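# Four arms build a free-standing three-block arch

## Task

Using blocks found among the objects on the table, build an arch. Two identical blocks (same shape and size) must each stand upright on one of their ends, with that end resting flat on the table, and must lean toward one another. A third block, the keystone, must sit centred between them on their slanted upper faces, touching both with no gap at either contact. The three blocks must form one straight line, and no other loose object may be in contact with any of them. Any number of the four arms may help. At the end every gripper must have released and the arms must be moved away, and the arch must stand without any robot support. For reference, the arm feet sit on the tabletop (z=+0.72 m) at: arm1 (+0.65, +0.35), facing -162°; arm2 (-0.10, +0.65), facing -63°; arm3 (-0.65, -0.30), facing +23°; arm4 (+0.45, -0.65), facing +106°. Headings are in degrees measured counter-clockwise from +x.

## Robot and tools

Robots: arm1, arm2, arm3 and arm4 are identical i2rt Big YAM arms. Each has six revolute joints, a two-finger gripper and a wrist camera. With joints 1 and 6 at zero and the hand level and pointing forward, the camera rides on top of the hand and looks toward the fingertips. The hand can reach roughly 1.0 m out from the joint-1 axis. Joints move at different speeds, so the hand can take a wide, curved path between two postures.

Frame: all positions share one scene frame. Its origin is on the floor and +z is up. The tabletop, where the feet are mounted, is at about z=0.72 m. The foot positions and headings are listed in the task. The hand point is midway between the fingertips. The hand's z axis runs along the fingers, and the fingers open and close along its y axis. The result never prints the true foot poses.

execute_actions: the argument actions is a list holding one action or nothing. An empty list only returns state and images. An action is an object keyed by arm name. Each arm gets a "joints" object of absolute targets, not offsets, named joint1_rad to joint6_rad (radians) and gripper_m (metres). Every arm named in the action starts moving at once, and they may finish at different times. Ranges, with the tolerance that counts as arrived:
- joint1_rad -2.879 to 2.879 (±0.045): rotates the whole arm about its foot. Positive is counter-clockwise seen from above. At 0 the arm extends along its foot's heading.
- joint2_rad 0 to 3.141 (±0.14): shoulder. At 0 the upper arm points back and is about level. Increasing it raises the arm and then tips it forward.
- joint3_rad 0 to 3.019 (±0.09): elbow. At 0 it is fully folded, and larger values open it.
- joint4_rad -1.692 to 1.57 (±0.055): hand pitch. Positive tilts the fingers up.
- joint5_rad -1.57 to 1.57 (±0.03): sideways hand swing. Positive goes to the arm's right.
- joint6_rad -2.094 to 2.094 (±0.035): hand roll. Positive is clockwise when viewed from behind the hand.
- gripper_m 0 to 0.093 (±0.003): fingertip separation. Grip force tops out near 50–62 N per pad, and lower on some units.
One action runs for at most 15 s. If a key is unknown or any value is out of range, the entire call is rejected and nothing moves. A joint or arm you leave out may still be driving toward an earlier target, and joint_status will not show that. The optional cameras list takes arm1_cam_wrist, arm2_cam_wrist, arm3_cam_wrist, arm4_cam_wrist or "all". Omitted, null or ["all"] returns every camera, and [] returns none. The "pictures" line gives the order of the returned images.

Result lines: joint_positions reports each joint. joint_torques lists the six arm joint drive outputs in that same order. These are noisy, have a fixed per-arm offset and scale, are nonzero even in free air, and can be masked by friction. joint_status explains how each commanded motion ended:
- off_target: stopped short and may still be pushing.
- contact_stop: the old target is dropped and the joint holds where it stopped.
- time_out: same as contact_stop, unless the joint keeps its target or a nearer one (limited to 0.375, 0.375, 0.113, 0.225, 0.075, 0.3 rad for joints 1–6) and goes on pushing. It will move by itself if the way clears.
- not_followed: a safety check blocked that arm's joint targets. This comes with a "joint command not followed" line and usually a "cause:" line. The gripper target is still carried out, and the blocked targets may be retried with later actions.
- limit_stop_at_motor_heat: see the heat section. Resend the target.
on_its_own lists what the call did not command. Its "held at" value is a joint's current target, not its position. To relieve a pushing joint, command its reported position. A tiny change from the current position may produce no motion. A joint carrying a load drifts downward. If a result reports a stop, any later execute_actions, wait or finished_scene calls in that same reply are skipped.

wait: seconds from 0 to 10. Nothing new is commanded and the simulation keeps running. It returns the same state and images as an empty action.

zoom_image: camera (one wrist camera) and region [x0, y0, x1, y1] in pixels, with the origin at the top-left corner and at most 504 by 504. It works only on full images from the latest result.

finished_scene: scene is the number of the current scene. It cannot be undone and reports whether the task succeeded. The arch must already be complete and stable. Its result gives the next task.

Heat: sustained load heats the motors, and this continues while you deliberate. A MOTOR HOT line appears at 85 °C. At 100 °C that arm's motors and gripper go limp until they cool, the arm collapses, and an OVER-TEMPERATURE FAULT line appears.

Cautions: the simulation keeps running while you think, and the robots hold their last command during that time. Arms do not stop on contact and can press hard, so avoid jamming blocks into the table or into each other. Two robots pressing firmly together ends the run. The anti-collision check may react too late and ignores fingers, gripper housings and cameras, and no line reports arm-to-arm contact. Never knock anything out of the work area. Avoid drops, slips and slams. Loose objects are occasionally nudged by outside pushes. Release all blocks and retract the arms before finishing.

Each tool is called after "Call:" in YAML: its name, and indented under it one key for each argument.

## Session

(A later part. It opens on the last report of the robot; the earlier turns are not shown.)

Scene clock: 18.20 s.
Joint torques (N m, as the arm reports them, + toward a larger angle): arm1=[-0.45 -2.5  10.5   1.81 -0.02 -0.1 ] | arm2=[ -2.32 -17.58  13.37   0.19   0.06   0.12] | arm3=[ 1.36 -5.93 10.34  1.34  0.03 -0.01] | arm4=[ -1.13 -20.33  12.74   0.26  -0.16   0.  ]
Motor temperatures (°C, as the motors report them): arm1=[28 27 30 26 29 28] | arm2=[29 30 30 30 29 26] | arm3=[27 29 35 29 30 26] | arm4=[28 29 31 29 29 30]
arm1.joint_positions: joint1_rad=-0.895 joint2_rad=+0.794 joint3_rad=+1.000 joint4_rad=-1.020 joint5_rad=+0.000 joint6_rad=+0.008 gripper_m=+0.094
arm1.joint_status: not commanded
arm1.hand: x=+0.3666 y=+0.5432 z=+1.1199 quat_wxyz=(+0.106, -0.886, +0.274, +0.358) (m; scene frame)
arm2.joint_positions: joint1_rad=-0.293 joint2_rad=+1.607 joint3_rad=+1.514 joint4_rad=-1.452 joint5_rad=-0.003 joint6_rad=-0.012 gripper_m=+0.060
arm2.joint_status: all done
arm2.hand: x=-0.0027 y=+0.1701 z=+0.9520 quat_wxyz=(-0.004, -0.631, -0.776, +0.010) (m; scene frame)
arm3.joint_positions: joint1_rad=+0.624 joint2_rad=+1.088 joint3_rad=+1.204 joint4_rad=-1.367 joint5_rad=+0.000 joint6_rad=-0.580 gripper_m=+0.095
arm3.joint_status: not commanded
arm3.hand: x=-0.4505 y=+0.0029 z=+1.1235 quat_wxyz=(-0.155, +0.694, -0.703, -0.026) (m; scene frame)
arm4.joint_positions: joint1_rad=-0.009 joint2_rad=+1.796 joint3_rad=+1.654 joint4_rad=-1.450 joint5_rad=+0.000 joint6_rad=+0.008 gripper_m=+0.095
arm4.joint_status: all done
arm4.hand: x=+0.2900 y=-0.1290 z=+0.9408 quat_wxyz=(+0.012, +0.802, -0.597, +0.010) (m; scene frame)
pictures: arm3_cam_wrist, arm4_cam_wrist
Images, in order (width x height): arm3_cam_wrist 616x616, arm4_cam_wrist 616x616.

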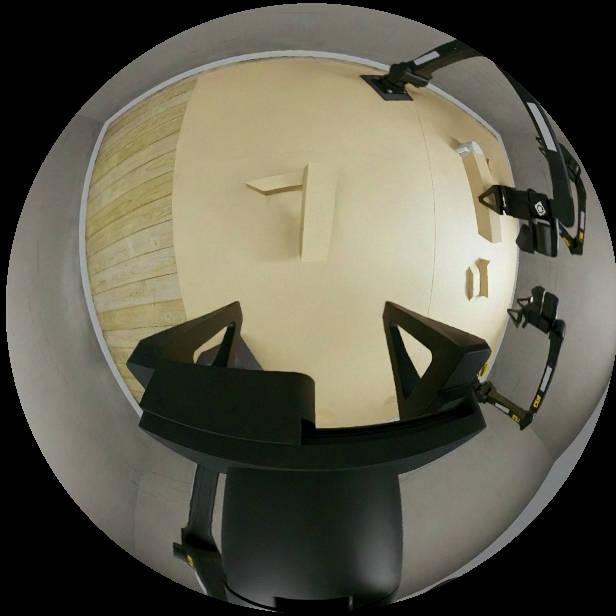

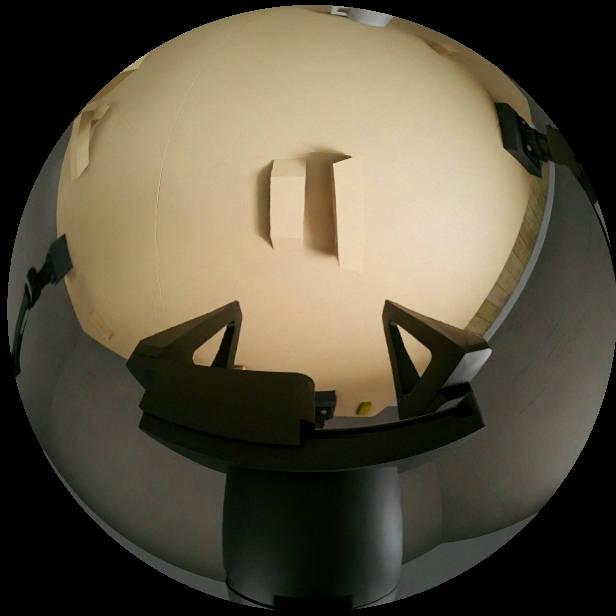

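Call:
execute_actions:
  actions:
    - {"arm3":{"joints":{"joint2_rad":1.72,"joint3_rad":1.30,"joint4_rad":-1.136}},"arm4":{"joints":{"joint1_rad":-0.114,"joint2_rad":1.93,"joint3_rad":1.564,"joint4_rad":-1.19,"gripper_m":0.085}}}
  cameras: ["arm3_cam_wrist","arm4_cam_wrist"]

Scene clock: 20.37 s.
Joint torques (N m, as the arm reports them, + toward a larger angle): arm1=[-0.64 -2.43 10.48  1.81 -0.02 -0.09] | arm2=[ -2.39 -17.64  13.33   0.14   0.06   0.12] | arm3=[  0.85 -15.51  10.89   0.68  -0.01  -0.07] | arm4=[ -0.92 -21.55   9.2    0.56  -0.16  -0.02]
Motor temperatures (°C, as the motors report them): arm1=[28 27 31 26 29 28] | arm2=[29 30 31 30 29 26] | arm3=[27 29 35 29 30 26] | arm4=[28 29 31 29 29 30]
arm1.joint_positions: joint1_rad=-0.895 joint2_rad=+0.794 joint3_rad=+1.000 joint4_rad=-1.020 joint5_rad=+0.000 joint6_rad=+0.008 gripper_m=+0.094
arm1.joint_status: not commanded
arm1.hand: x=+0.3666 y=+0.5432 z=+1.1199 quat_wxyz=(+0.106, -0.886, +0.274, +0.358) (m; scene frame)
arm2.joint_positions: joint1_rad=-0.293 joint2_rad=+1.607 joint3_rad=+1.514 joint4_rad=-1.452 joint5_rad=-0.003 joint6_rad=-0.012 gripper_m=+0.060
arm2.joint_status: not commanded
arm2.hand: x=-0.0027 y=+0.1701 z=+0.9520 quat_wxyz=(-0.004, -0.631, -0.776, +0.010) (m; scene frame)
arm3.joint_positions: joint1_rad=+0.624 joint2_rad=+1.731 joint3_rad=+1.269 joint4_rad=-1.152 joint5_rad=+0.000 joint6_rad=-0.580 gripper_m=+0.095
arm3.joint_status: all done
arm3.hand: x=-0.3832 y=+0.0987 z=+0.8929 quat_wxyz=(+0.021, +0.702, -0.712, +0.009) (m; scene frame)
arm4.joint_positions: joint1_rad=-0.124 joint2_rad=+1.941 joint3_rad=+1.546 joint4_rad=-1.199 joint5_rad=+0.000 joint6_rad=+0.008 gripper_m=+0.085
arm4.joint_status: all done
arm4.hand: x=+0.3455 y=-0.0921 z=+0.8216 quat_wxyz=(+0.013, +0.767, -0.641, +0.011) (m; scene frame)
pictures: arm3_cam_wrist, arm4_cam_wrist
Images, in order (width x height): arm3_cam_wrist 616x616, arm4_cam_wrist 616x616.

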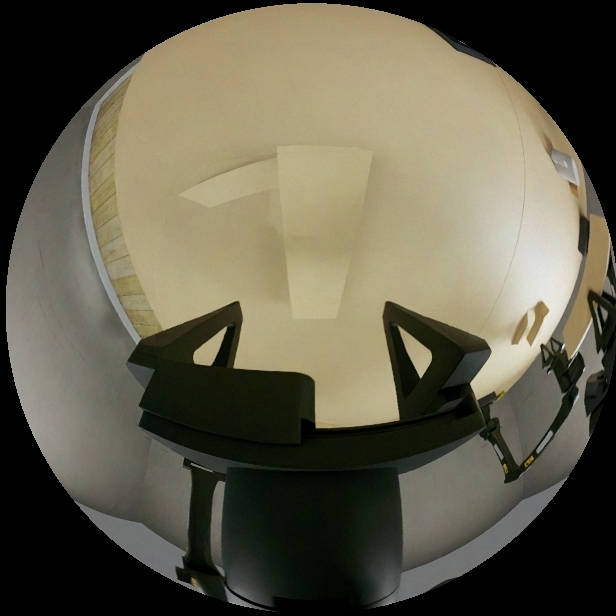

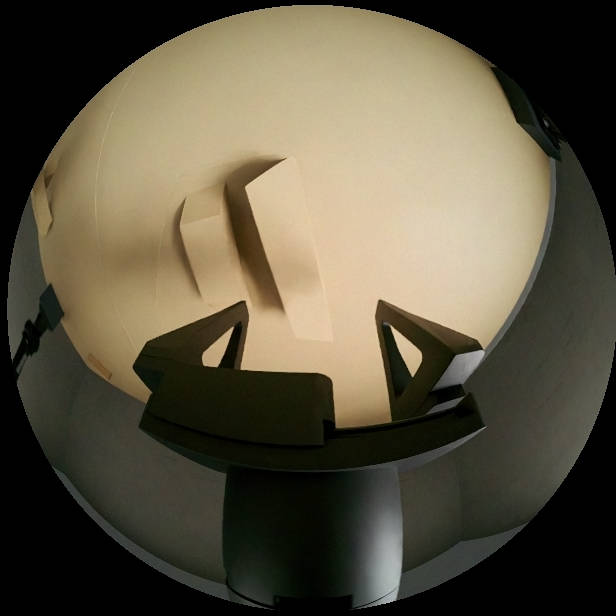

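Call:
execute_actions:
  actions:
    - {"arm3":{"joints":{"joint1_rad":0.597,"joint2_rad":1.905,"joint3_rad":1.184,"joint4_rad":-0.835}},"arm4":{"joints":{"joint1_rad":-0.095,"joint6_rad":-0.2,"gripper_m":0.078}}}
  cameras: ["arm3_cam_wrist","arm4_cam_wrist"]

Scene clock: 22.27 s.
Joint torques (N m, as the arm reports them, + toward a larger angle): arm1=[-0.39 -2.48 10.49  1.82 -0.02 -0.1 ] | arm2=[ -2.34 -17.48  13.37   0.16   0.06   0.12] | arm3=[  0.26 -16.77   7.18   0.87   0.04  -0.13] | arm4=[ -0.95 -21.26   9.25   0.52  -0.21  -0.08]
Motor temperatures (°C, as the motors report them): arm1=[28 27 31 26 29 28] | arm2=[29 30 31 30 29 26] | arm3=[27 30 35 29 30 26] | arm4=[28 29 32 29 29 30]
arm1.joint_positions: joint1_rad=-0.895 joint2_rad=+0.794 joint3_rad=+1.000 joint4_rad=-1.020 joint5_rad=+0.000 joint6_rad=+0.008 gripper_m=+0.094
arm1.joint_status: not commanded
arm1.hand: x=+0.3666 y=+0.5432 z=+1.1199 quat_wxyz=(+0.106, -0.886, +0.274, +0.358) (m; scene frame)
arm2.joint_positions: joint1_rad=-0.293 joint2_rad=+1.607 joint3_rad=+1.514 joint4_rad=-1.452 joint5_rad=-0.003 joint6_rad=-0.012 gripper_m=+0.060
arm2.joint_status: not commanded
arm2.hand: x=-0.0027 y=+0.1701 z=+0.9520 quat_wxyz=(-0.004, -0.631, -0.776, +0.010) (m; scene frame)
arm3.joint_positions: joint1_rad=+0.609 joint2_rad=+1.923 joint3_rad=+1.177 joint4_rad=-0.854 joint5_rad=+0.000 joint6_rad=-0.580 gripper_m=+0.095
arm3.joint_status: all done
arm3.hand: x=-0.3715 y=+0.1013 z=+0.7728 quat_wxyz=(+0.015, +0.697, -0.717, +0.008) (m; scene frame)
arm4.joint_positions: joint1_rad=-0.106 joint2_rad=+1.941 joint3_rad=+1.546 joint4_rad=-1.199 joint5_rad=+0.000 joint6_rad=-0.189 gripper_m=+0.078
arm4.joint_status: all done
arm4.hand: x=+0.3357 y=-0.0940 z=+0.8217 quat_wxyz=(+0.014, +0.831, -0.555, +0.009) (m; scene frame)
pictures: arm3_cam_wrist, arm4_cam_wrist
Images, in order (width x height): arm3_cam_wrist 616x616, arm4_cam_wrist 616x616.

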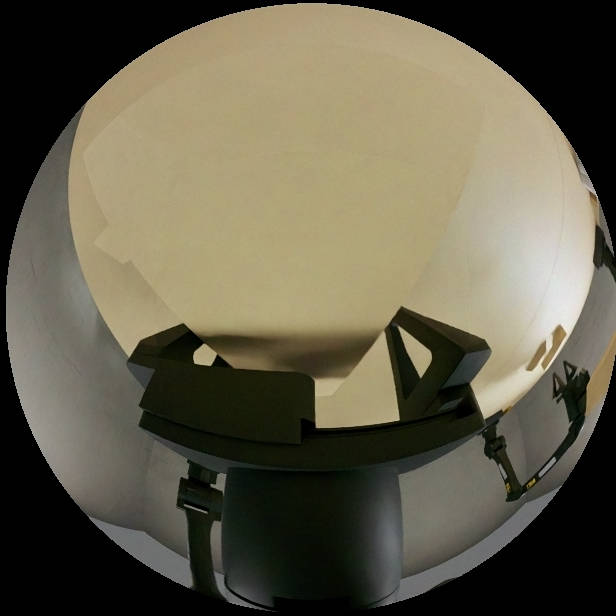

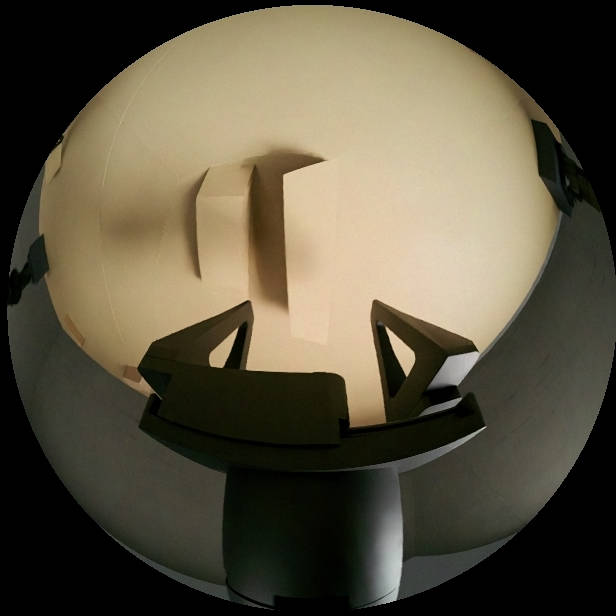

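Call:
execute_actions:
  actions:
    - {"arm3":{"joints":{"gripper_m":0.04}},"arm4":{"joints":{"joint2_rad":2.02,"joint3_rad":1.47,"joint4_rad":-1.0}}}
  cameras: ["arm3_cam_wrist","arm4_cam_wrist"]

Scene clock: 23.43 s.
Joint torques (N m, as the arm reports them, + toward a larger angle): arm1=[-0.46 -2.37 10.46  1.82 -0.02 -0.1 ] | arm2=[ -2.47 -17.6   13.35   0.19   0.06   0.11] | arm3=[  0.76 -16.56   7.34   0.84  -0.03  -0.05] | arm4=[ -1.17 -22.98   7.79   0.52  -0.17  -0.08]
Motor temperatures (°C, as the motors report them): arm1=[28 27 31 26 29 28] | arm2=[29 30 31 30 29 26] | arm3=[27 30 35 29 30 26] | arm4=[28 29 32 29 29 30]
arm1.joint_positions: joint1_rad=-0.895 joint2_rad=+0.794 joint3_rad=+1.000 joint4_rad=-1.020 joint5_rad=+0.000 joint6_rad=+0.008 gripper_m=+0.094
arm1.joint_status: not commanded
arm1.hand: x=+0.3666 y=+0.5432 z=+1.1199 quat_wxyz=(+0.106, -0.886, +0.274, +0.358) (m; scene frame)
arm2.joint_positions: joint1_rad=-0.293 joint2_rad=+1.607 joint3_rad=+1.514 joint4_rad=-1.452 joint5_rad=-0.003 joint6_rad=-0.012 gripper_m=+0.060
arm2.joint_status: not commanded
arm2.hand: x=-0.0027 y=+0.1701 z=+0.9520 quat_wxyz=(-0.004, -0.631, -0.776, +0.010) (m; scene frame)
arm3.joint_positions: joint1_rad=+0.607 joint2_rad=+1.923 joint3_rad=+1.177 joint4_rad=-0.849 joint5_rad=-0.001 joint6_rad=-0.583 gripper_m=+0.061
arm3.joint_status: gripper_m off_target (ended at +0.061, target +0.040)
arm3.hand: x=-0.3702 y=+0.1017 z=+0.7728 quat_wxyz=(+0.013, +0.697, -0.717, +0.007) (m; scene frame)
arm4.joint_positions: joint1_rad=-0.106 joint2_rad=+2.037 joint3_rad=+1.460 joint4_rad=-1.010 joint5_rad=+0.000 joint6_rad=-0.190 gripper_m=+0.078
arm4.joint_status: all done
arm4.hand: x=+0.3353 y=-0.0950 z=+0.7396 quat_wxyz=(+0.012, +0.832, -0.555, +0.006) (m; scene frame)
pictures: arm3_cam_wrist, arm4_cam_wrist
Images, in order (width x height): arm3_cam_wrist 616x616, arm4_cam_wrist 616x616.

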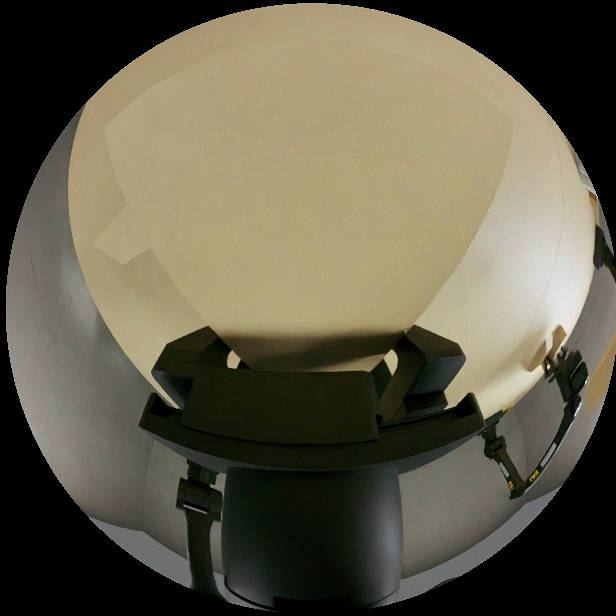

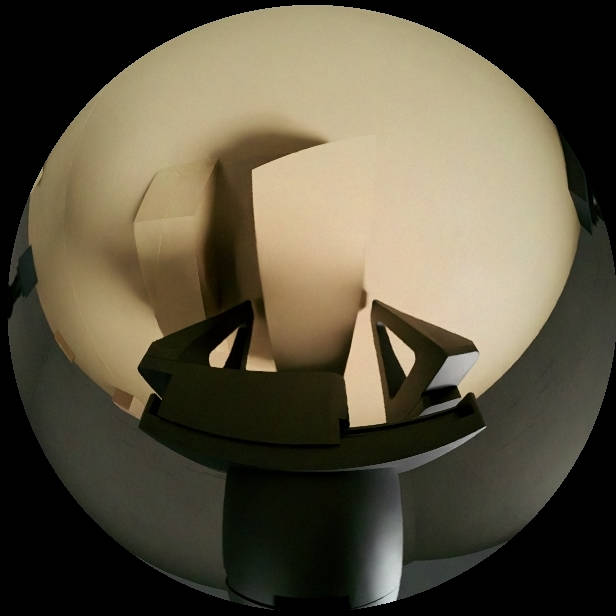

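P gripped. Arm4 closes; arm3 lifts.

Call:
execute_actions:
  actions:
    - {"arm3":{"joints":{"joint2_rad":1.72,"joint3_rad":1.33,"joint4_rad":-1.14}},"arm4":{"joints":{"gripper_m":0.02}}}
  cameras: ["arm3_cam_wrist","arm4_cam_wrist"]

Scene clock: 24.60 s.
Joint torques (N m, as the arm reports them, + toward a larger angle): arm1=[-0.54 -2.46 10.45  1.8  -0.02 -0.1 ] | arm2=[ -2.33 -17.61  13.37   0.19   0.06   0.12] | arm3=[  0.73 -14.28  11.93  -0.61   0.    -0.01] | arm4=[ -1.03 -22.39   7.69   0.42  -0.17  -0.03]
Motor temperatures (°C, as the motors report them): arm1=[28 27 31 26 29 28] | arm2=[29 30 31 30 29 26] | arm3=[27 30 35 29 30 26] | arm4=[28 30 32 29 29 30]
arm1.joint_positions: joint1_rad=-0.895 joint2_rad=+0.794 joint3_rad=+1.000 joint4_rad=-1.020 joint5_rad=+0.000 joint6_rad=+0.008 gripper_m=+0.094
arm1.joint_status: not commanded
arm1.hand: x=+0.3666 y=+0.5432 z=+1.1199 quat_wxyz=(+0.106, -0.886, +0.274, +0.358) (m; scene frame)
arm2.joint_positions: joint1_rad=-0.293 joint2_rad=+1.607 joint3_rad=+1.514 joint4_rad=-1.452 joint5_rad=-0.003 joint6_rad=-0.012 gripper_m=+0.060
arm2.joint_status: not commanded
arm2.hand: x=-0.0027 y=+0.1701 z=+0.9520 quat_wxyz=(-0.004, -0.631, -0.776, +0.010) (m; scene frame)
arm3.joint_positions: joint1_rad=+0.607 joint2_rad=+1.725 joint3_rad=+1.289 joint4_rad=-1.123 joint5_rad=-0.001 joint6_rad=-0.583 gripper_m=+0.061
arm3.joint_status: all done
arm3.hand: x=-0.3680 y=+0.1071 z=+0.9020 quat_wxyz=(-0.005, +0.697, -0.717, +0.004) (m; scene frame)
arm4.joint_positions: joint1_rad=-0.106 joint2_rad=+2.037 joint3_rad=+1.460 joint4_rad=-1.009 joint5_rad=+0.000 joint6_rad=-0.191 gripper_m=+0.036
arm4.joint_status: gripper_m off_target (ended at +0.036, target +0.020)
arm4.hand: x=+0.3352 y=-0.0948 z=+0.7396 quat_wxyz=(+0.011, +0.832, -0.555, +0.006) (m; scene frame)
pictures: arm3_cam_wrist, arm4_cam_wrist
Images, in order (width x height): arm3_cam_wrist 616x616, arm4_cam_wrist 616x616.

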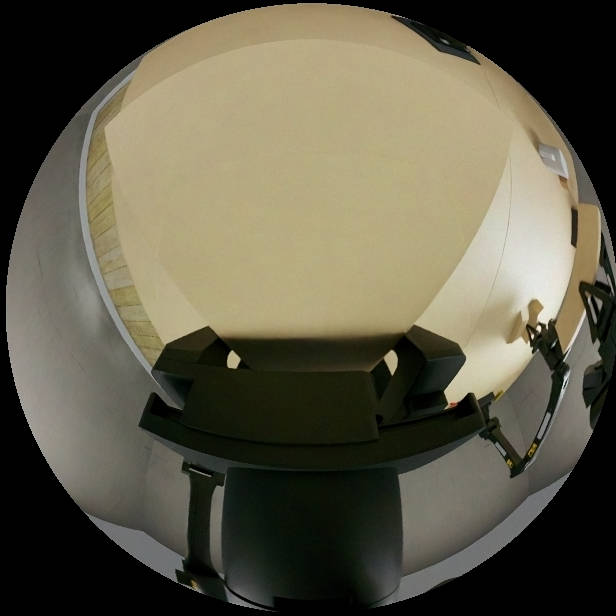

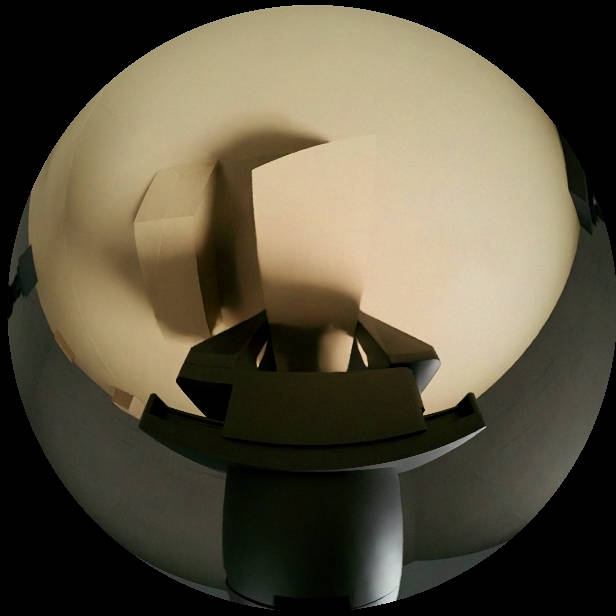

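Call:
execute_actions:
  actions:
    - {"arm3":{"joints":{"joint1_rad":-0.155,"joint6_rad":0.0}},"arm4":{"joints":{"joint2_rad":1.92,"joint3_rad":1.58,"joint4_rad":-1.19}}}
  cameras: ["arm3_cam_wrist","arm4_cam_wrist","arm2_cam_wrist"]

Scene clock: 26.77 s.
Joint torques (N m, as the arm reports them, + toward a larger angle): arm1=[-0.6  -2.5  10.49  1.8  -0.01 -0.09] | arm2=[ -2.27 -17.64  13.33   0.17   0.05   0.11] | arm3=[  3.41 -15.01  11.85  -0.69  -0.08   0.07] | arm4=[ -0.87 -20.74  11.18  -0.06  -0.18  -0.04]
Motor temperatures (°C, as the motors report them): arm1=[28 27 31 26 29 28] | arm2=[29 30 32 30 29 26] | arm3=[27 30 36 29 30 26] | arm4=[28 30 32 29 29 30]
arm1.joint_positions: joint1_rad=-0.895 joint2_rad=+0.794 joint3_rad=+1.000 joint4_rad=-1.020 joint5_rad=+0.000 joint6_rad=+0.008 gripper_m=+0.094
arm1.joint_status: not commanded
arm1.hand: x=+0.3666 y=+0.5432 z=+1.1199 quat_wxyz=(+0.106, -0.886, +0.274, +0.358) (m; scene frame)
arm2.joint_positions: joint1_rad=-0.293 joint2_rad=+1.607 joint3_rad=+1.514 joint4_rad=-1.452 joint5_rad=-0.003 joint6_rad=-0.012 gripper_m=+0.060
arm2.joint_status: not commanded
arm2.hand: x=-0.0027 y=+0.1701 z=+0.9520 quat_wxyz=(-0.004, -0.631, -0.776, +0.010) (m; scene frame)
arm3.joint_positions: joint1_rad=-0.168 joint2_rad=+1.725 joint3_rad=+1.289 joint4_rad=-1.123 joint5_rad=+0.003 joint6_rad=-0.011 gripper_m=+0.061
arm3.joint_status: all done
arm3.hand: x=-0.1648 y=-0.2086 z=+0.9058 quat_wxyz=(-0.008, +0.098, -0.995, +0.005) (m; scene frame)
arm4.joint_positions: joint1_rad=-0.106 joint2_rad=+1.923 joint3_rad=+1.538 joint4_rad=-1.183 joint5_rad=+0.000 joint6_rad=-0.191 gripper_m=+0.036
arm4.joint_status: all done
arm4.hand: x=+0.3354 y=-0.0920 z=+0.8287 quat_wxyz=(+0.005, +0.832, -0.555, +0.000) (m; scene frame)
pictures: arm2_cam_wrist, arm3_cam_wrist, arm4_cam_wrist
Images, in order (width x height): arm2_cam_wrist 616x616, arm3_cam_wrist 616x616, arm4_cam_wrist 616x616.

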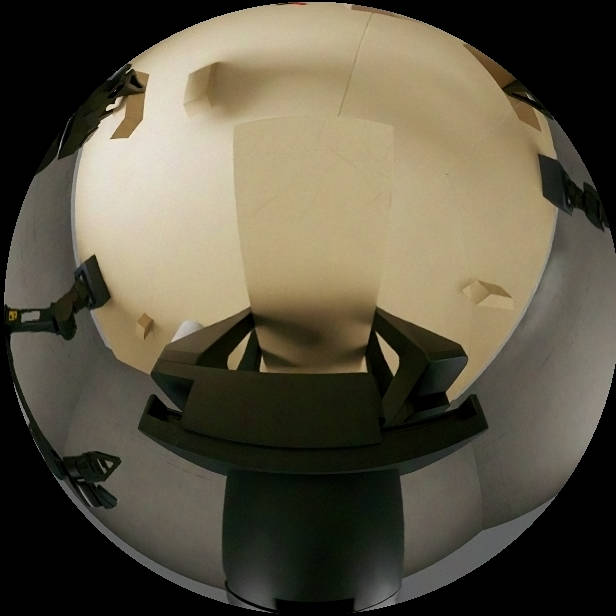

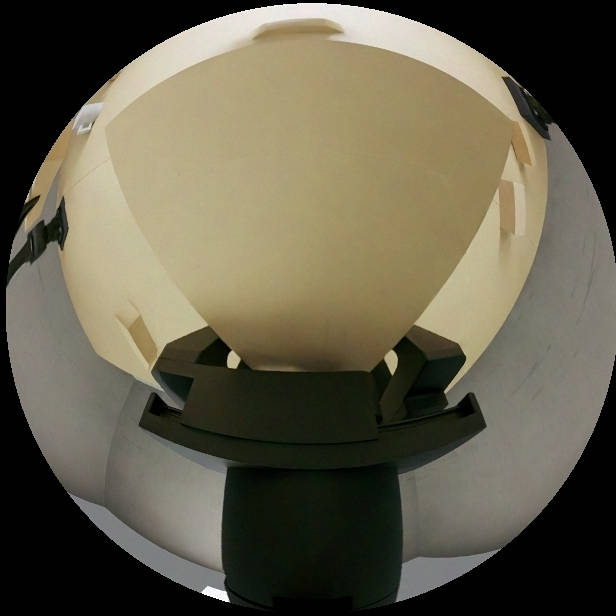

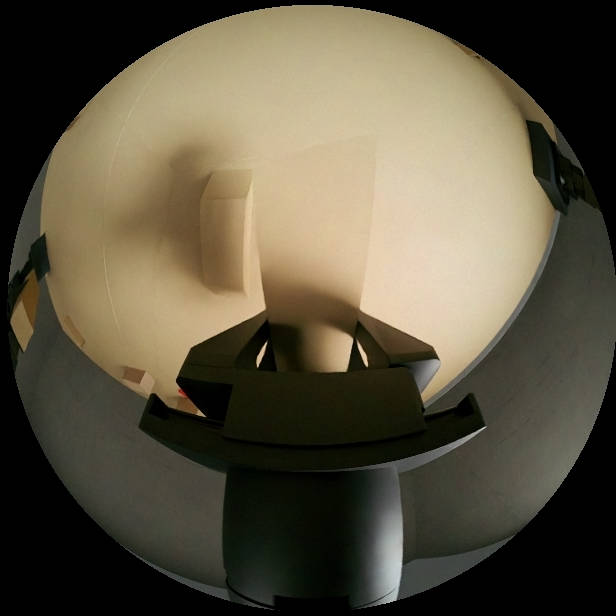

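Call:
zoom_image:
  camera: "arm4_cam_wrist"
  region: [0,220,100,380]

Call:
execute_actions:
  actions:
    - {"arm4":{"joints":{"joint1_rad":-0.45,"joint2_rad":1.6,"joint3_rad":1.19,"joint4_rad":-1.124,"joint6_rad":0.0}}}
  cameras: ["arm4_cam_wrist","arm2_cam_wrist"]

Region (0, 220, 100, 380) of arm4_cam_wrist's 616x616 image, scaled by 3.150, with more detail than that image has; it fills the left 315 columns of this view, and the rest is white.

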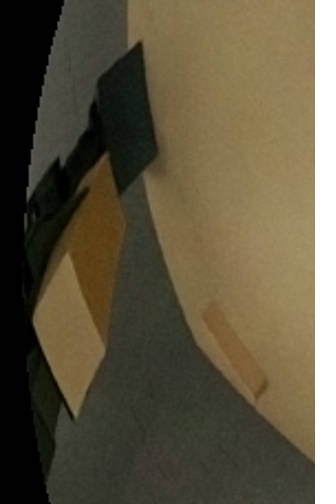

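Scene clock: 28.20 s.
Joint torques (N m, as the arm reports them, + toward a larger angle): arm1=[-0.62 -2.42 10.46  1.8  -0.01 -0.09] | arm2=[ -2.4  -17.48  13.38   0.16   0.06   0.11] | arm3=[  2.65 -15.4   11.92  -0.74  -0.07   0.08] | arm4=[ -0.71 -16.02   8.58   0.38  -0.2    0.13]
Motor temperatures (°C, as the motors report them): arm1=[28 27 31 26 29 28] | arm2=[29 30 32 30 29 26] | arm3=[27 30 36 29 30 26] | arm4=[28 30 32 29 29 30]
arm1.joint_positions: joint1_rad=-0.895 joint2_rad=+0.794 joint3_rad=+1.000 joint4_rad=-1.020 joint5_rad=+0.000 joint6_rad=+0.008 gripper_m=+0.094
arm1.joint_status: not commanded
arm1.hand: x=+0.3666 y=+0.5432 z=+1.1199 quat_wxyz=(+0.106, -0.886, +0.274, +0.358) (m; scene frame)
arm2.joint_positions: joint1_rad=-0.293 joint2_rad=+1.607 joint3_rad=+1.514 joint4_rad=-1.452 joint5_rad=-0.003 joint6_rad=-0.012 gripper_m=+0.060
arm2.joint_status: not commanded
arm2.hand: x=-0.0027 y=+0.1701 z=+0.9520 quat_wxyz=(-0.004, -0.631, -0.776, +0.010) (m; scene frame)
arm3.joint_positions: joint1_rad=-0.168 joint2_rad=+1.725 joint3_rad=+1.289 joint4_rad=-1.123 joint5_rad=+0.003 joint6_rad=-0.010 gripper_m=+0.061
arm3.joint_status: not commanded
arm3.hand: x=-0.1648 y=-0.2086 z=+0.9058 quat_wxyz=(-0.008, +0.098, -0.995, +0.005) (m; scene frame)
arm4.joint_positions: joint1_rad=-0.458 joint2_rad=+1.605 joint3_rad=+1.183 joint4_rad=-1.128 joint5_rad=+0.001 joint6_rad=-0.011 gripper_m=+0.036
arm4.joint_status: all done
arm4.hand: x=+0.5187 y=-0.1998 z=+0.8600 quat_wxyz=(-0.003, +0.657, -0.754, -0.004) (m; scene frame)
pictures: arm2_cam_wrist, arm4_cam_wrist
Images, in order (width x height): arm2_cam_wrist 616x616, arm4_cam_wrist 616x616.

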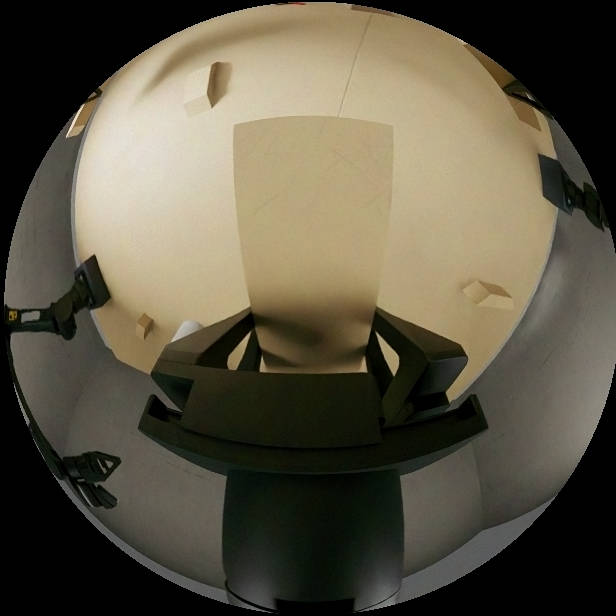

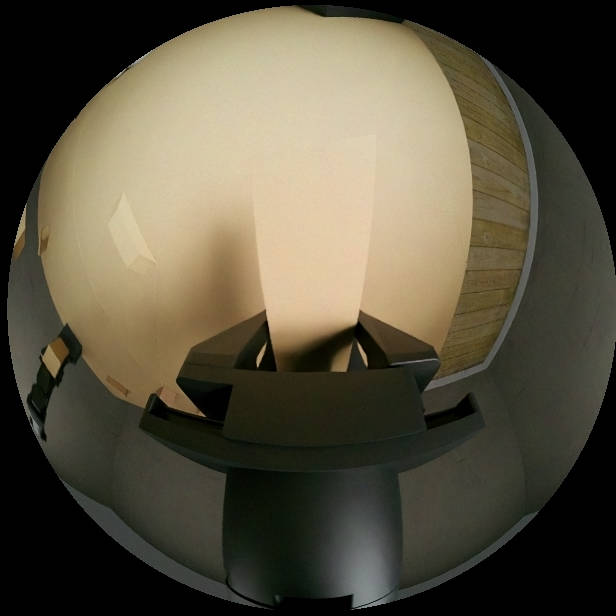

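Call:
execute_actions:
  actions:
    - {"arm3":{"joints":{"joint2_rad":2.08,"joint3_rad":1.57,"joint4_rad":-1.31}},"arm4":{"joints":{"joint1_rad":-0.38,"joint2_rad":1.72,"joint3_rad":0.996,"joint4_rad":-0.833}}}
  cameras: ["arm4_cam_wrist","arm3_cam_wrist"]

Scene clock: 30.07 s.
Joint torques (N m, as the arm reports them, + toward a larger angle): arm1=[-0.55 -2.46 10.5   1.83 -0.02 -0.1 ] | arm2=[ -2.43 -17.48  13.39   0.15   0.07   0.12] | arm3=[  2.81 -21.03  11.62  -1.5   -0.02   0.13] | arm4=[ -1.75 -17.12   7.04   0.59  -0.14   0.11]
Motor temperatures (°C, as the motors report them): arm1=[28 27 31 26 29 28] | arm2=[29 30 32 30 29 26] | arm3=[27 30 36 29 30 26] | arm4=[28 30 32 29 29 30]
arm1.joint_positions: joint1_rad=-0.895 joint2_rad=+0.794 joint3_rad=+1.000 joint4_rad=-1.020 joint5_rad=+0.000 joint6_rad=+0.008 gripper_m=+0.094
arm1.joint_status: not commanded
arm1.hand: x=+0.3666 y=+0.5432 z=+1.1199 quat_wxyz=(+0.106, -0.886, +0.274, +0.358) (m; scene frame)
arm2.joint_positions: joint1_rad=-0.293 joint2_rad=+1.607 joint3_rad=+1.514 joint4_rad=-1.452 joint5_rad=-0.003 joint6_rad=-0.012 gripper_m=+0.060
arm2.joint_status: not commanded
arm2.hand: x=-0.0027 y=+0.1701 z=+0.9520 quat_wxyz=(-0.004, -0.631, -0.776, +0.010) (m; scene frame)
arm3.joint_positions: joint1_rad=-0.168 joint2_rad=+2.116 joint3_rad=+1.519 joint4_rad=-1.284 joint5_rad=+0.003 joint6_rad=-0.010 gripper_m=+0.061
arm3.joint_status: all done
arm3.hand: x=-0.1436 y=-0.2056 z=+0.7892 quat_wxyz=(+0.151, +0.096, -0.984, +0.019) (m; scene frame)
arm4.joint_positions: joint1_rad=-0.380 joint2_rad=+1.738 joint3_rad=+0.982 joint4_rad=-0.843 joint5_rad=-0.001 joint6_rad=-0.009 gripper_m=+0.036
arm4.joint_status: all done
arm4.hand: x=+0.4798 y=-0.2303 z=+0.7409 quat_wxyz=(+0.016, +0.685, -0.728, +0.012) (m; scene frame)
pictures: arm3_cam_wrist, arm4_cam_wrist
Images, in order (width x height): arm3_cam_wrist 616x616, arm4_cam_wrist 616x616.

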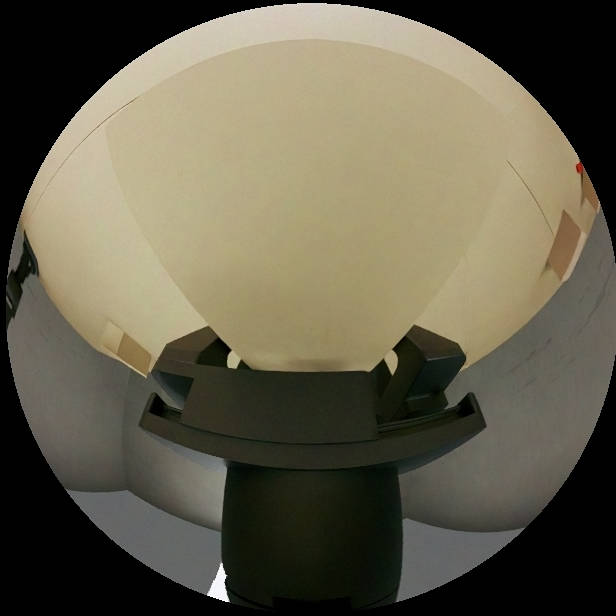

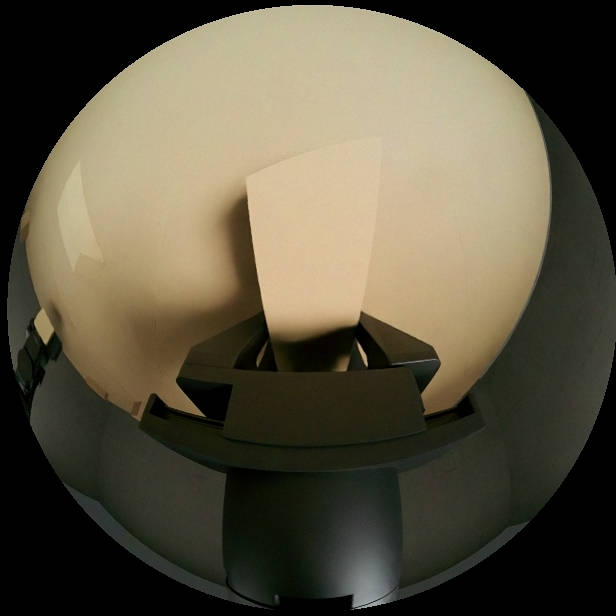

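Call:
execute_actions:
  actions:
    - {"arm3":{"joints":{"joint2_rad":2.185,"joint4_rad":-1.19}},"arm4":{"joints":{"gripper_m":0.078}}}
  cameras: ["arm4_cam_wrist","arm3_cam_wrist"]

Scene clock: 31.10 s.
Joint torques (N m, as the arm reports them, + toward a larger angle): arm1=[-0.55 -2.41 10.47  1.83 -0.02 -0.1 ] | arm2=[ -2.33 -17.56  13.38   0.15   0.05   0.11] | arm3=[  2.66 -19.8   10.85   0.08  -0.04   0.08] | arm4=[ -1.87 -16.43   7.06   0.53  -0.16   0.11]
Motor temperatures (°C, as the motors report them): arm1=[28 27 31 26 29 28] | arm2=[29 30 32 30 29 26] | arm3=[27 30 36 29 30 26] | arm4=[28 30 32 29 29 30]
arm1.joint_positions: joint1_rad=-0.895 joint2_rad=+0.794 joint3_rad=+1.000 joint4_rad=-1.020 joint5_rad=+0.000 joint6_rad=+0.008 gripper_m=+0.094
arm1.joint_status: not commanded
arm1.hand: x=+0.3666 y=+0.5432 z=+1.1199 quat_wxyz=(+0.106, -0.886, +0.274, +0.358) (m; scene frame)
arm2.joint_positions: joint1_rad=-0.293 joint2_rad=+1.607 joint3_rad=+1.514 joint4_rad=-1.452 joint5_rad=-0.003 joint6_rad=-0.012 gripper_m=+0.060
arm2.joint_status: not commanded
arm2.hand: x=-0.0027 y=+0.1701 z=+0.9520 quat_wxyz=(-0.004, -0.631, -0.776, +0.010) (m; scene frame)
arm3.joint_positions: joint1_rad=-0.168 joint2_rad=+2.197 joint3_rad=+1.523 joint4_rad=-1.202 joint5_rad=+0.003 joint6_rad=-0.008 gripper_m=+0.061
arm3.joint_status: all done
arm3.hand: x=-0.1374 y=-0.2049 z=+0.7435 quat_wxyz=(+0.149, +0.095, -0.984, +0.019) (m; scene frame)
arm4.joint_positions: joint1_rad=-0.380 joint2_rad=+1.736 joint3_rad=+0.982 joint4_rad=-0.842 joint5_rad=-0.001 joint6_rad=-0.009 gripper_m=+0.078
arm4.joint_status: all done
arm4.hand: x=+0.4799 y=-0.2298 z=+0.7420 quat_wxyz=(+0.015, +0.685, -0.728, +0.010) (m; scene frame)
pictures: arm3_cam_wrist, arm4_cam_wrist
Images, in order (width x height): arm3_cam_wrist 616x616, arm4_cam_wrist 616x616.

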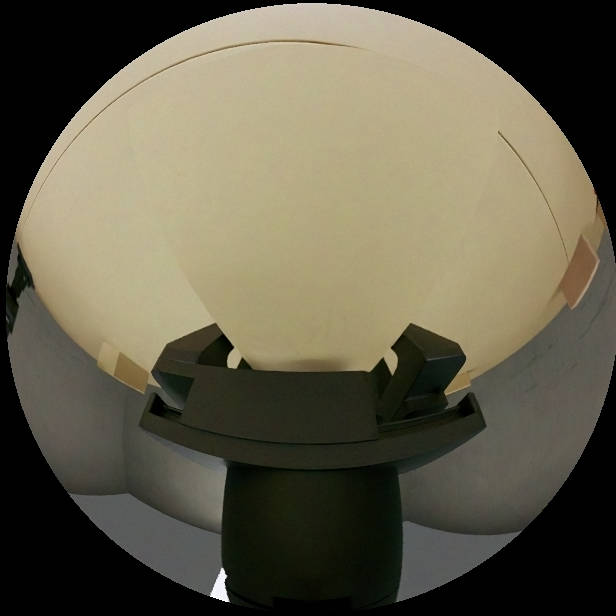

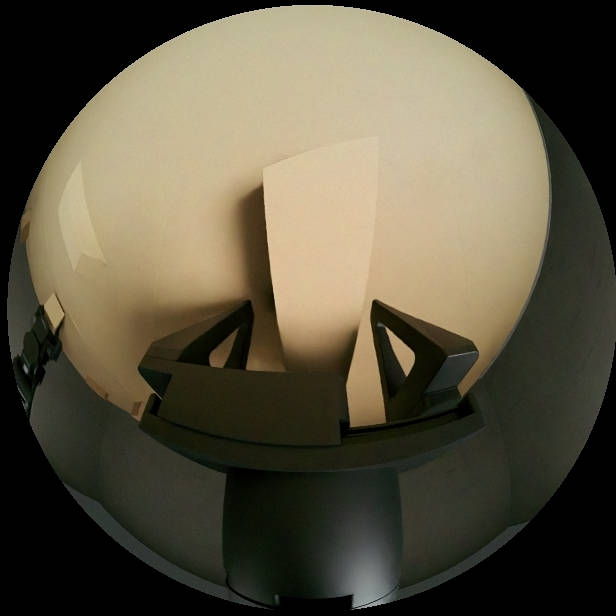

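Call:
execute_actions:
  actions:
    - {"arm3":{"joints":{"gripper_m":0.093}},"arm4":{"joints":{"joint2_rad":1.6,"joint3_rad":1.22,"joint4_rad":-1.124}}}
  cameras: []

Call:
execute_actions:
  actions:
    - {"arm3":{"joints":{"joint2_rad":2.0,"joint3_rad":1.56,"joint4_rad":-1.3}},"arm4":{"joints":{"joint1_rad":0.047,"joint2_rad":1.9,"joint3_rad":1.58,"joint4_rad":-1.19,"joint6_rad":-0.05}}}
  cameras: ["arm4_cam_wrist","arm3_cam_wrist"]

Scene clock: 32.53 s.
Joint torques (N m, as the arm reports them, + toward a larger angle): arm1=[-0.46 -2.47 10.45  1.79 -0.02 -0.09] | arm2=[ -2.42 -17.51  13.37   0.14   0.06   0.12] | arm3=[  2.46 -20.28  10.56   0.12  -0.06   0.13] | arm4=[ -1.96 -14.42   9.61   0.08  -0.15   0.11]
Motor temperatures (°C, as the motors report them): arm1=[28 27 31 26 29 28] | arm2=[29 30 32 30 29 26] | arm3=[27 30 36 29 30 26] | arm4=[28 30 32 29 29 30]
arm1.joint_positions: joint1_rad=-0.895 joint2_rad=+0.794 joint3_rad=+1.000 joint4_rad=-1.020 joint5_rad=+0.000 joint6_rad=+0.008 gripper_m=+0.094
arm1.joint_status: not commanded
arm1.hand: x=+0.3666 y=+0.5432 z=+1.1199 quat_wxyz=(+0.106, -0.886, +0.274, +0.358) (m; scene frame)
arm2.joint_positions: joint1_rad=-0.293 joint2_rad=+1.607 joint3_rad=+1.514 joint4_rad=-1.452 joint5_rad=-0.003 joint6_rad=-0.012 gripper_m=+0.060
arm2.joint_status: not commanded
arm2.hand: x=-0.0027 y=+0.1701 z=+0.9520 quat_wxyz=(-0.004, -0.631, -0.776, +0.010) (m; scene frame)
arm3.joint_positions: joint1_rad=-0.168 joint2_rad=+2.197 joint3_rad=+1.526 joint4_rad=-1.202 joint5_rad=+0.003 joint6_rad=-0.008 gripper_m=+0.093
arm3.joint_status: all done
arm3.hand: x=-0.1355 y=-0.2045 z=+0.7443 quat_wxyz=(+0.147, +0.095, -0.984, +0.019) (m; scene frame)
arm4.joint_positions: joint1_rad=-0.380 joint2_rad=+1.594 joint3_rad=+1.200 joint4_rad=-1.116 joint5_rad=-0.001 joint6_rad=-0.009 gripper_m=+0.078
arm4.joint_status: all done
arm4.hand: x=+0.4835 y=-0.1859 z=+0.8710 quat_wxyz=(-0.016, +0.685, -0.728, -0.018) (m; scene frame)
pictures: none
No camera images: the call's "cameras" was empty. Leave "cameras" out to get every camera's image.

Scene clock: 33.93 s.
Joint torques (N m, as the arm reports them, + toward a larger angle): arm1=[-0.59 -2.55 10.5   1.84 -0.02 -0.09] | arm2=[ -2.38 -17.45  13.38   0.19   0.05   0.12] | arm3=[  2.69 -17.13  10.23  -0.91  -0.08   0.03] | arm4=[ -2.04 -21.94  11.92   0.06  -0.09  -0.07]
Motor temperatures (°C, as the motors report them): arm1=[28 27 31 26 29 28] | arm2=[29 30 32 30 29 26] | arm3=[27 30 36 29 30 26] | arm4=[28 30 32 29 29 30]
arm1.joint_positions: joint1_rad=-0.895 joint2_rad=+0.794 joint3_rad=+1.000 joint4_rad=-1.020 joint5_rad=+0.000 joint6_rad=+0.008 gripper_m=+0.094
arm1.joint_status: not commanded
arm1.hand: x=+0.3666 y=+0.5432 z=+1.1199 quat_wxyz=(+0.106, -0.886, +0.274, +0.358) (m; scene frame)
arm2.joint_positions: joint1_rad=-0.293 joint2_rad=+1.607 joint3_rad=+1.514 joint4_rad=-1.452 joint5_rad=-0.003 joint6_rad=-0.012 gripper_m=+0.060
arm2.joint_status: not commanded
arm2.hand: x=-0.0027 y=+0.1701 z=+0.9520 quat_wxyz=(-0.004, -0.631, -0.776, +0.010) (m; scene frame)
arm3.joint_positions: joint1_rad=-0.168 joint2_rad=+1.985 joint3_rad=+1.532 joint4_rad=-1.284 joint5_rad=+0.003 joint6_rad=-0.008 gripper_m=+0.093
arm3.joint_status: all done
arm3.hand: x=-0.1223 y=-0.2010 z=+0.8596 quat_wxyz=(+0.080, +0.096, -0.992, +0.013) (m; scene frame)
arm4.joint_positions: joint1_rad=+0.055 joint2_rad=+1.916 joint3_rad=+1.528 joint4_rad=-1.185 joint5_rad=-0.002 joint6_rad=-0.042 gripper_m=+0.078
arm4.joint_status: all done
arm4.hand: x=+0.2482 y=-0.1218 z=+0.8294 quat_wxyz=(+0.008, +0.835, -0.550, +0.002) (m; scene frame)
pictures: arm3_cam_wrist, arm4_cam_wrist
Images, in order (width x height): arm3_cam_wrist 616x616, arm4_cam_wrist 616x616.

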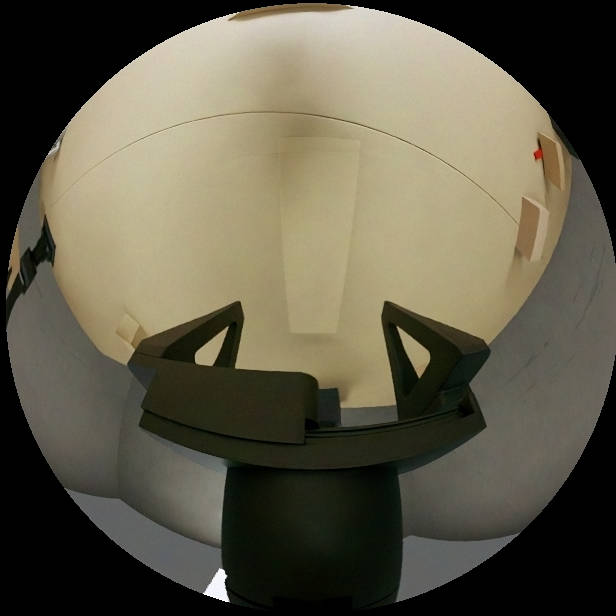

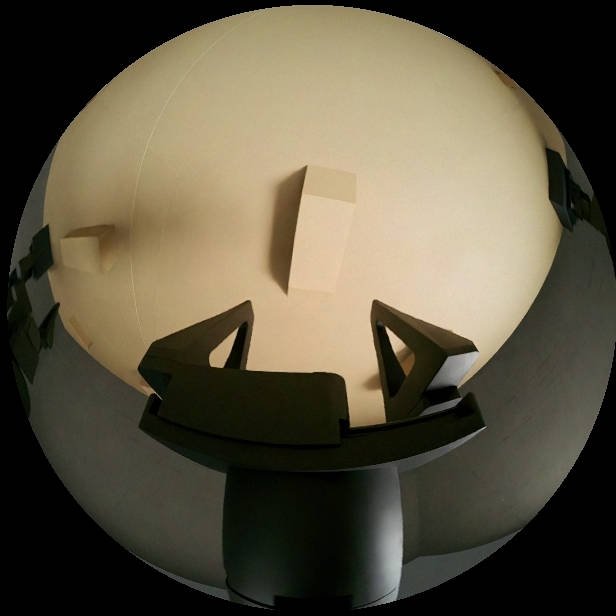

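Call:
execute_actions:
  actions:
    - {"arm3":{"joints":{"joint1_rad":0.795,"joint2_rad":1.88,"joint3_rad":1.58,"joint4_rad":-1.21,"joint6_rad":0.8}},"arm4":{"joints":{"joint1_rad":0.028,"joint2_rad":1.99,"joint3_rad":1.68,"joint4_rad":-1.225,"joint6_rad":0.11}}}
  cameras: ["arm4_cam_wrist","arm3_cam_wrist"]

Scene clock: 36.77 s.
Joint torques (N m, as the arm reports them, + toward a larger angle): arm1=[-0.42 -2.47 10.44  1.77 -0.02 -0.1 ] | arm2=[ -2.29 -17.5   13.37   0.19   0.05   0.13] | arm3=[  0.39 -18.33  11.36   0.53   0.21   0.14] | arm4=[ -2.58 -21.12  11.55   0.02  -0.08   0.09]
Motor temperatures (°C, as the motors report them): arm1=[28 27 31 26 29 28] | arm2=[29 30 32 30 29 26] | arm3=[27 31 36 29 30 26] | arm4=[28 30 33 29 29 30]
arm1.joint_positions: joint1_rad=-0.895 joint2_rad=+0.794 joint3_rad=+1.000 joint4_rad=-1.020 joint5_rad=+0.000 joint6_rad=+0.008 gripper_m=+0.094
arm1.joint_status: not commanded
arm1.hand: x=+0.3666 y=+0.5432 z=+1.1199 quat_wxyz=(+0.106, -0.886, +0.274, +0.358) (m; scene frame)
arm2.joint_positions: joint1_rad=-0.293 joint2_rad=+1.607 joint3_rad=+1.514 joint4_rad=-1.452 joint5_rad=-0.003 joint6_rad=-0.012 gripper_m=+0.060
arm2.joint_status: not commanded
arm2.hand: x=-0.0027 y=+0.1701 z=+0.9520 quat_wxyz=(-0.004, -0.631, -0.776, +0.010) (m; scene frame)
arm3.joint_positions: joint1_rad=+0.806 joint2_rad=+1.893 joint3_rad=+1.549 joint4_rad=-1.218 joint5_rad=-0.002 joint6_rad=+0.789 gripper_m=+0.093
arm3.joint_status: all done
arm3.hand: x=-0.4252 y=+0.2210 z=+0.9077 quat_wxyz=(-0.004, +0.184, -0.983, +0.000) (m; scene frame)
arm4.joint_positions: joint1_rad=+0.040 joint2_rad=+1.986 joint3_rad=+1.634 joint4_rad=-1.218 joint5_rad=-0.002 joint6_rad=+0.100 gripper_m=+0.078
arm4.joint_status: all done
arm4.hand: x=+0.2463 y=-0.0920 z=+0.8278 quat_wxyz=(+0.007, +0.790, -0.613, +0.001) (m; scene frame)
pictures: arm3_cam_wrist, arm4_cam_wrist
Images, in order (width x height): arm3_cam_wrist 616x616, arm4_cam_wrist 616x616.

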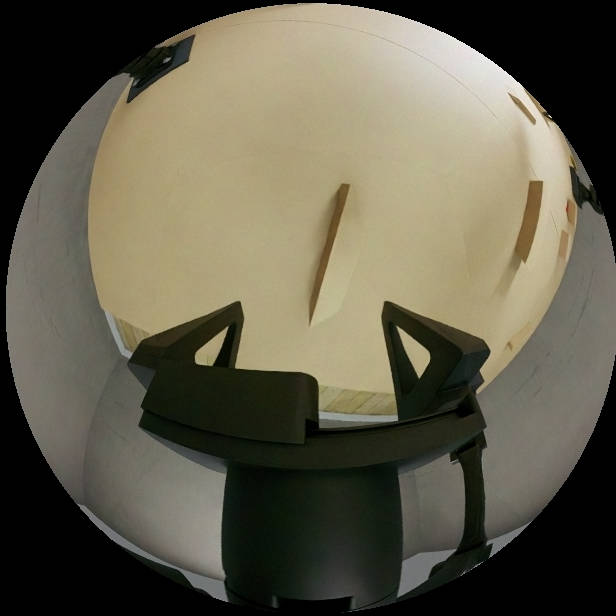

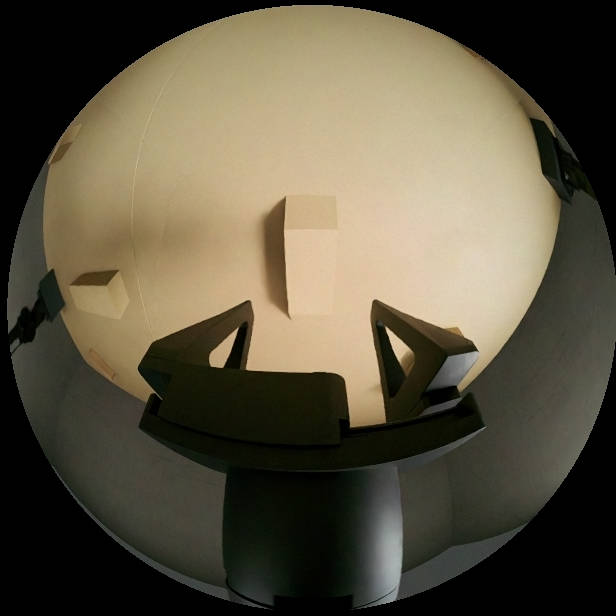

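Call:
execute_actions:
  actions:
    - {"arm3":{"joints":{"joint1_rad":0.75,"joint2_rad":1.93,"joint3_rad":1.40,"joint4_rad":-1.03,"joint6_rad":1.01}},"arm4":{"joints":{"joint2_rad":2.075,"joint3_rad":1.57,"joint4_rad":-1.05}}}
  cameras: ["arm4_cam_wrist","arm3_cam_wrist"]

Scene clock: 38.53 s.
Joint torques (N m, as the arm reports them, + toward a larger angle): arm1=[-0.47 -2.53 10.48  1.79 -0.01 -0.1 ] | arm2=[ -2.28 -17.55  13.37   0.14   0.06   0.12] | arm3=[  1.37 -16.26   7.82   0.53   0.19   0.13] | arm4=[ -2.27 -23.45   8.12   0.45  -0.13   0.13]
Motor temperatures (°C, as the motors report them): arm1=[28 27 31 26 29 28] | arm2=[29 30 32 30 29 26] | arm3=[27 31 36 29 30 26] | arm4=[28 30 33 29 29 30]
arm1.joint_positions: joint1_rad=-0.895 joint2_rad=+0.794 joint3_rad=+1.000 joint4_rad=-1.020 joint5_rad=+0.000 joint6_rad=+0.008 gripper_m=+0.094
arm1.joint_status: not commanded
arm1.hand: x=+0.3666 y=+0.5432 z=+1.1199 quat_wxyz=(+0.106, -0.886, +0.274, +0.358) (m; scene frame)
arm2.joint_positions: joint1_rad=-0.293 joint2_rad=+1.607 joint3_rad=+1.514 joint4_rad=-1.452 joint5_rad=-0.003 joint6_rad=-0.012 gripper_m=+0.060
arm2.joint_status: not commanded
arm2.hand: x=-0.0027 y=+0.1701 z=+0.9520 quat_wxyz=(-0.004, -0.631, -0.776, +0.010) (m; scene frame)
arm3.joint_positions: joint1_rad=+0.752 joint2_rad=+1.927 joint3_rad=+1.399 joint4_rad=-1.048 joint5_rad=-0.002 joint6_rad=+0.999 gripper_m=+0.093
arm3.joint_status: all done
arm3.hand: x=-0.4070 y=+0.1883 z=+0.8381 quat_wxyz=(-0.001, +0.053, -0.999, +0.006) (m; scene frame)
arm4.joint_positions: joint1_rad=+0.040 joint2_rad=+2.092 joint3_rad=+1.559 joint4_rad=-1.059 joint5_rad=-0.002 joint6_rad=+0.100 gripper_m=+0.078
arm4.joint_status: all done
arm4.hand: x=+0.2467 y=-0.0953 z=+0.7410 quat_wxyz=(+0.013, +0.790, -0.613, +0.010) (m; scene frame)
pictures: arm3_cam_wrist, arm4_cam_wrist
Images, in order (width x height): arm3_cam_wrist 616x616, arm4_cam_wrist 616x616.

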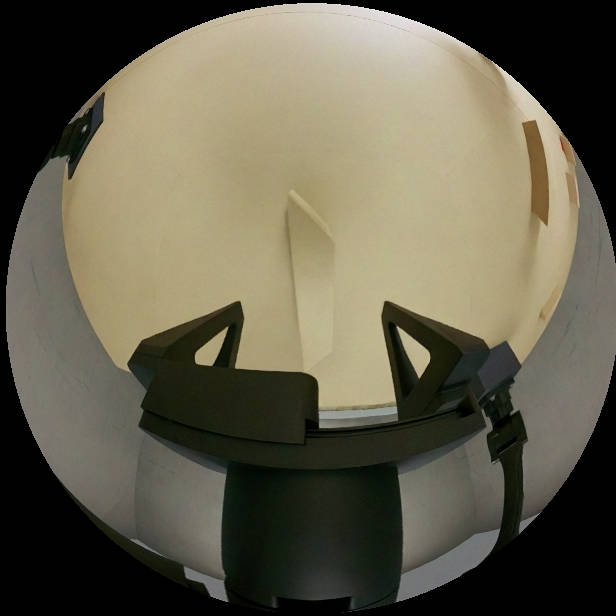

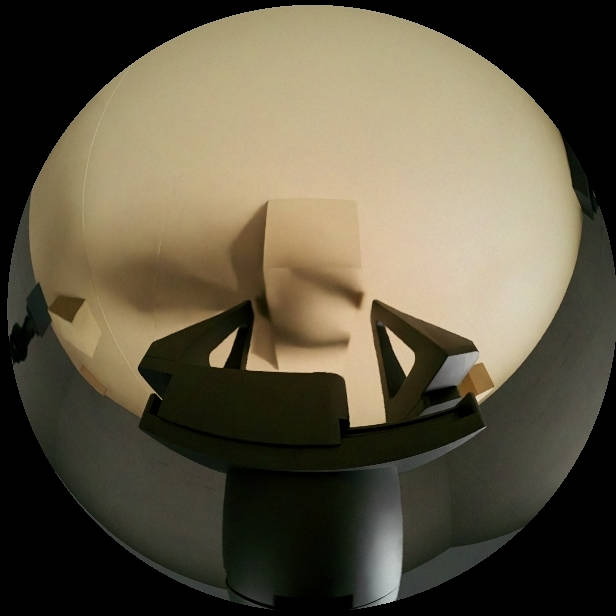

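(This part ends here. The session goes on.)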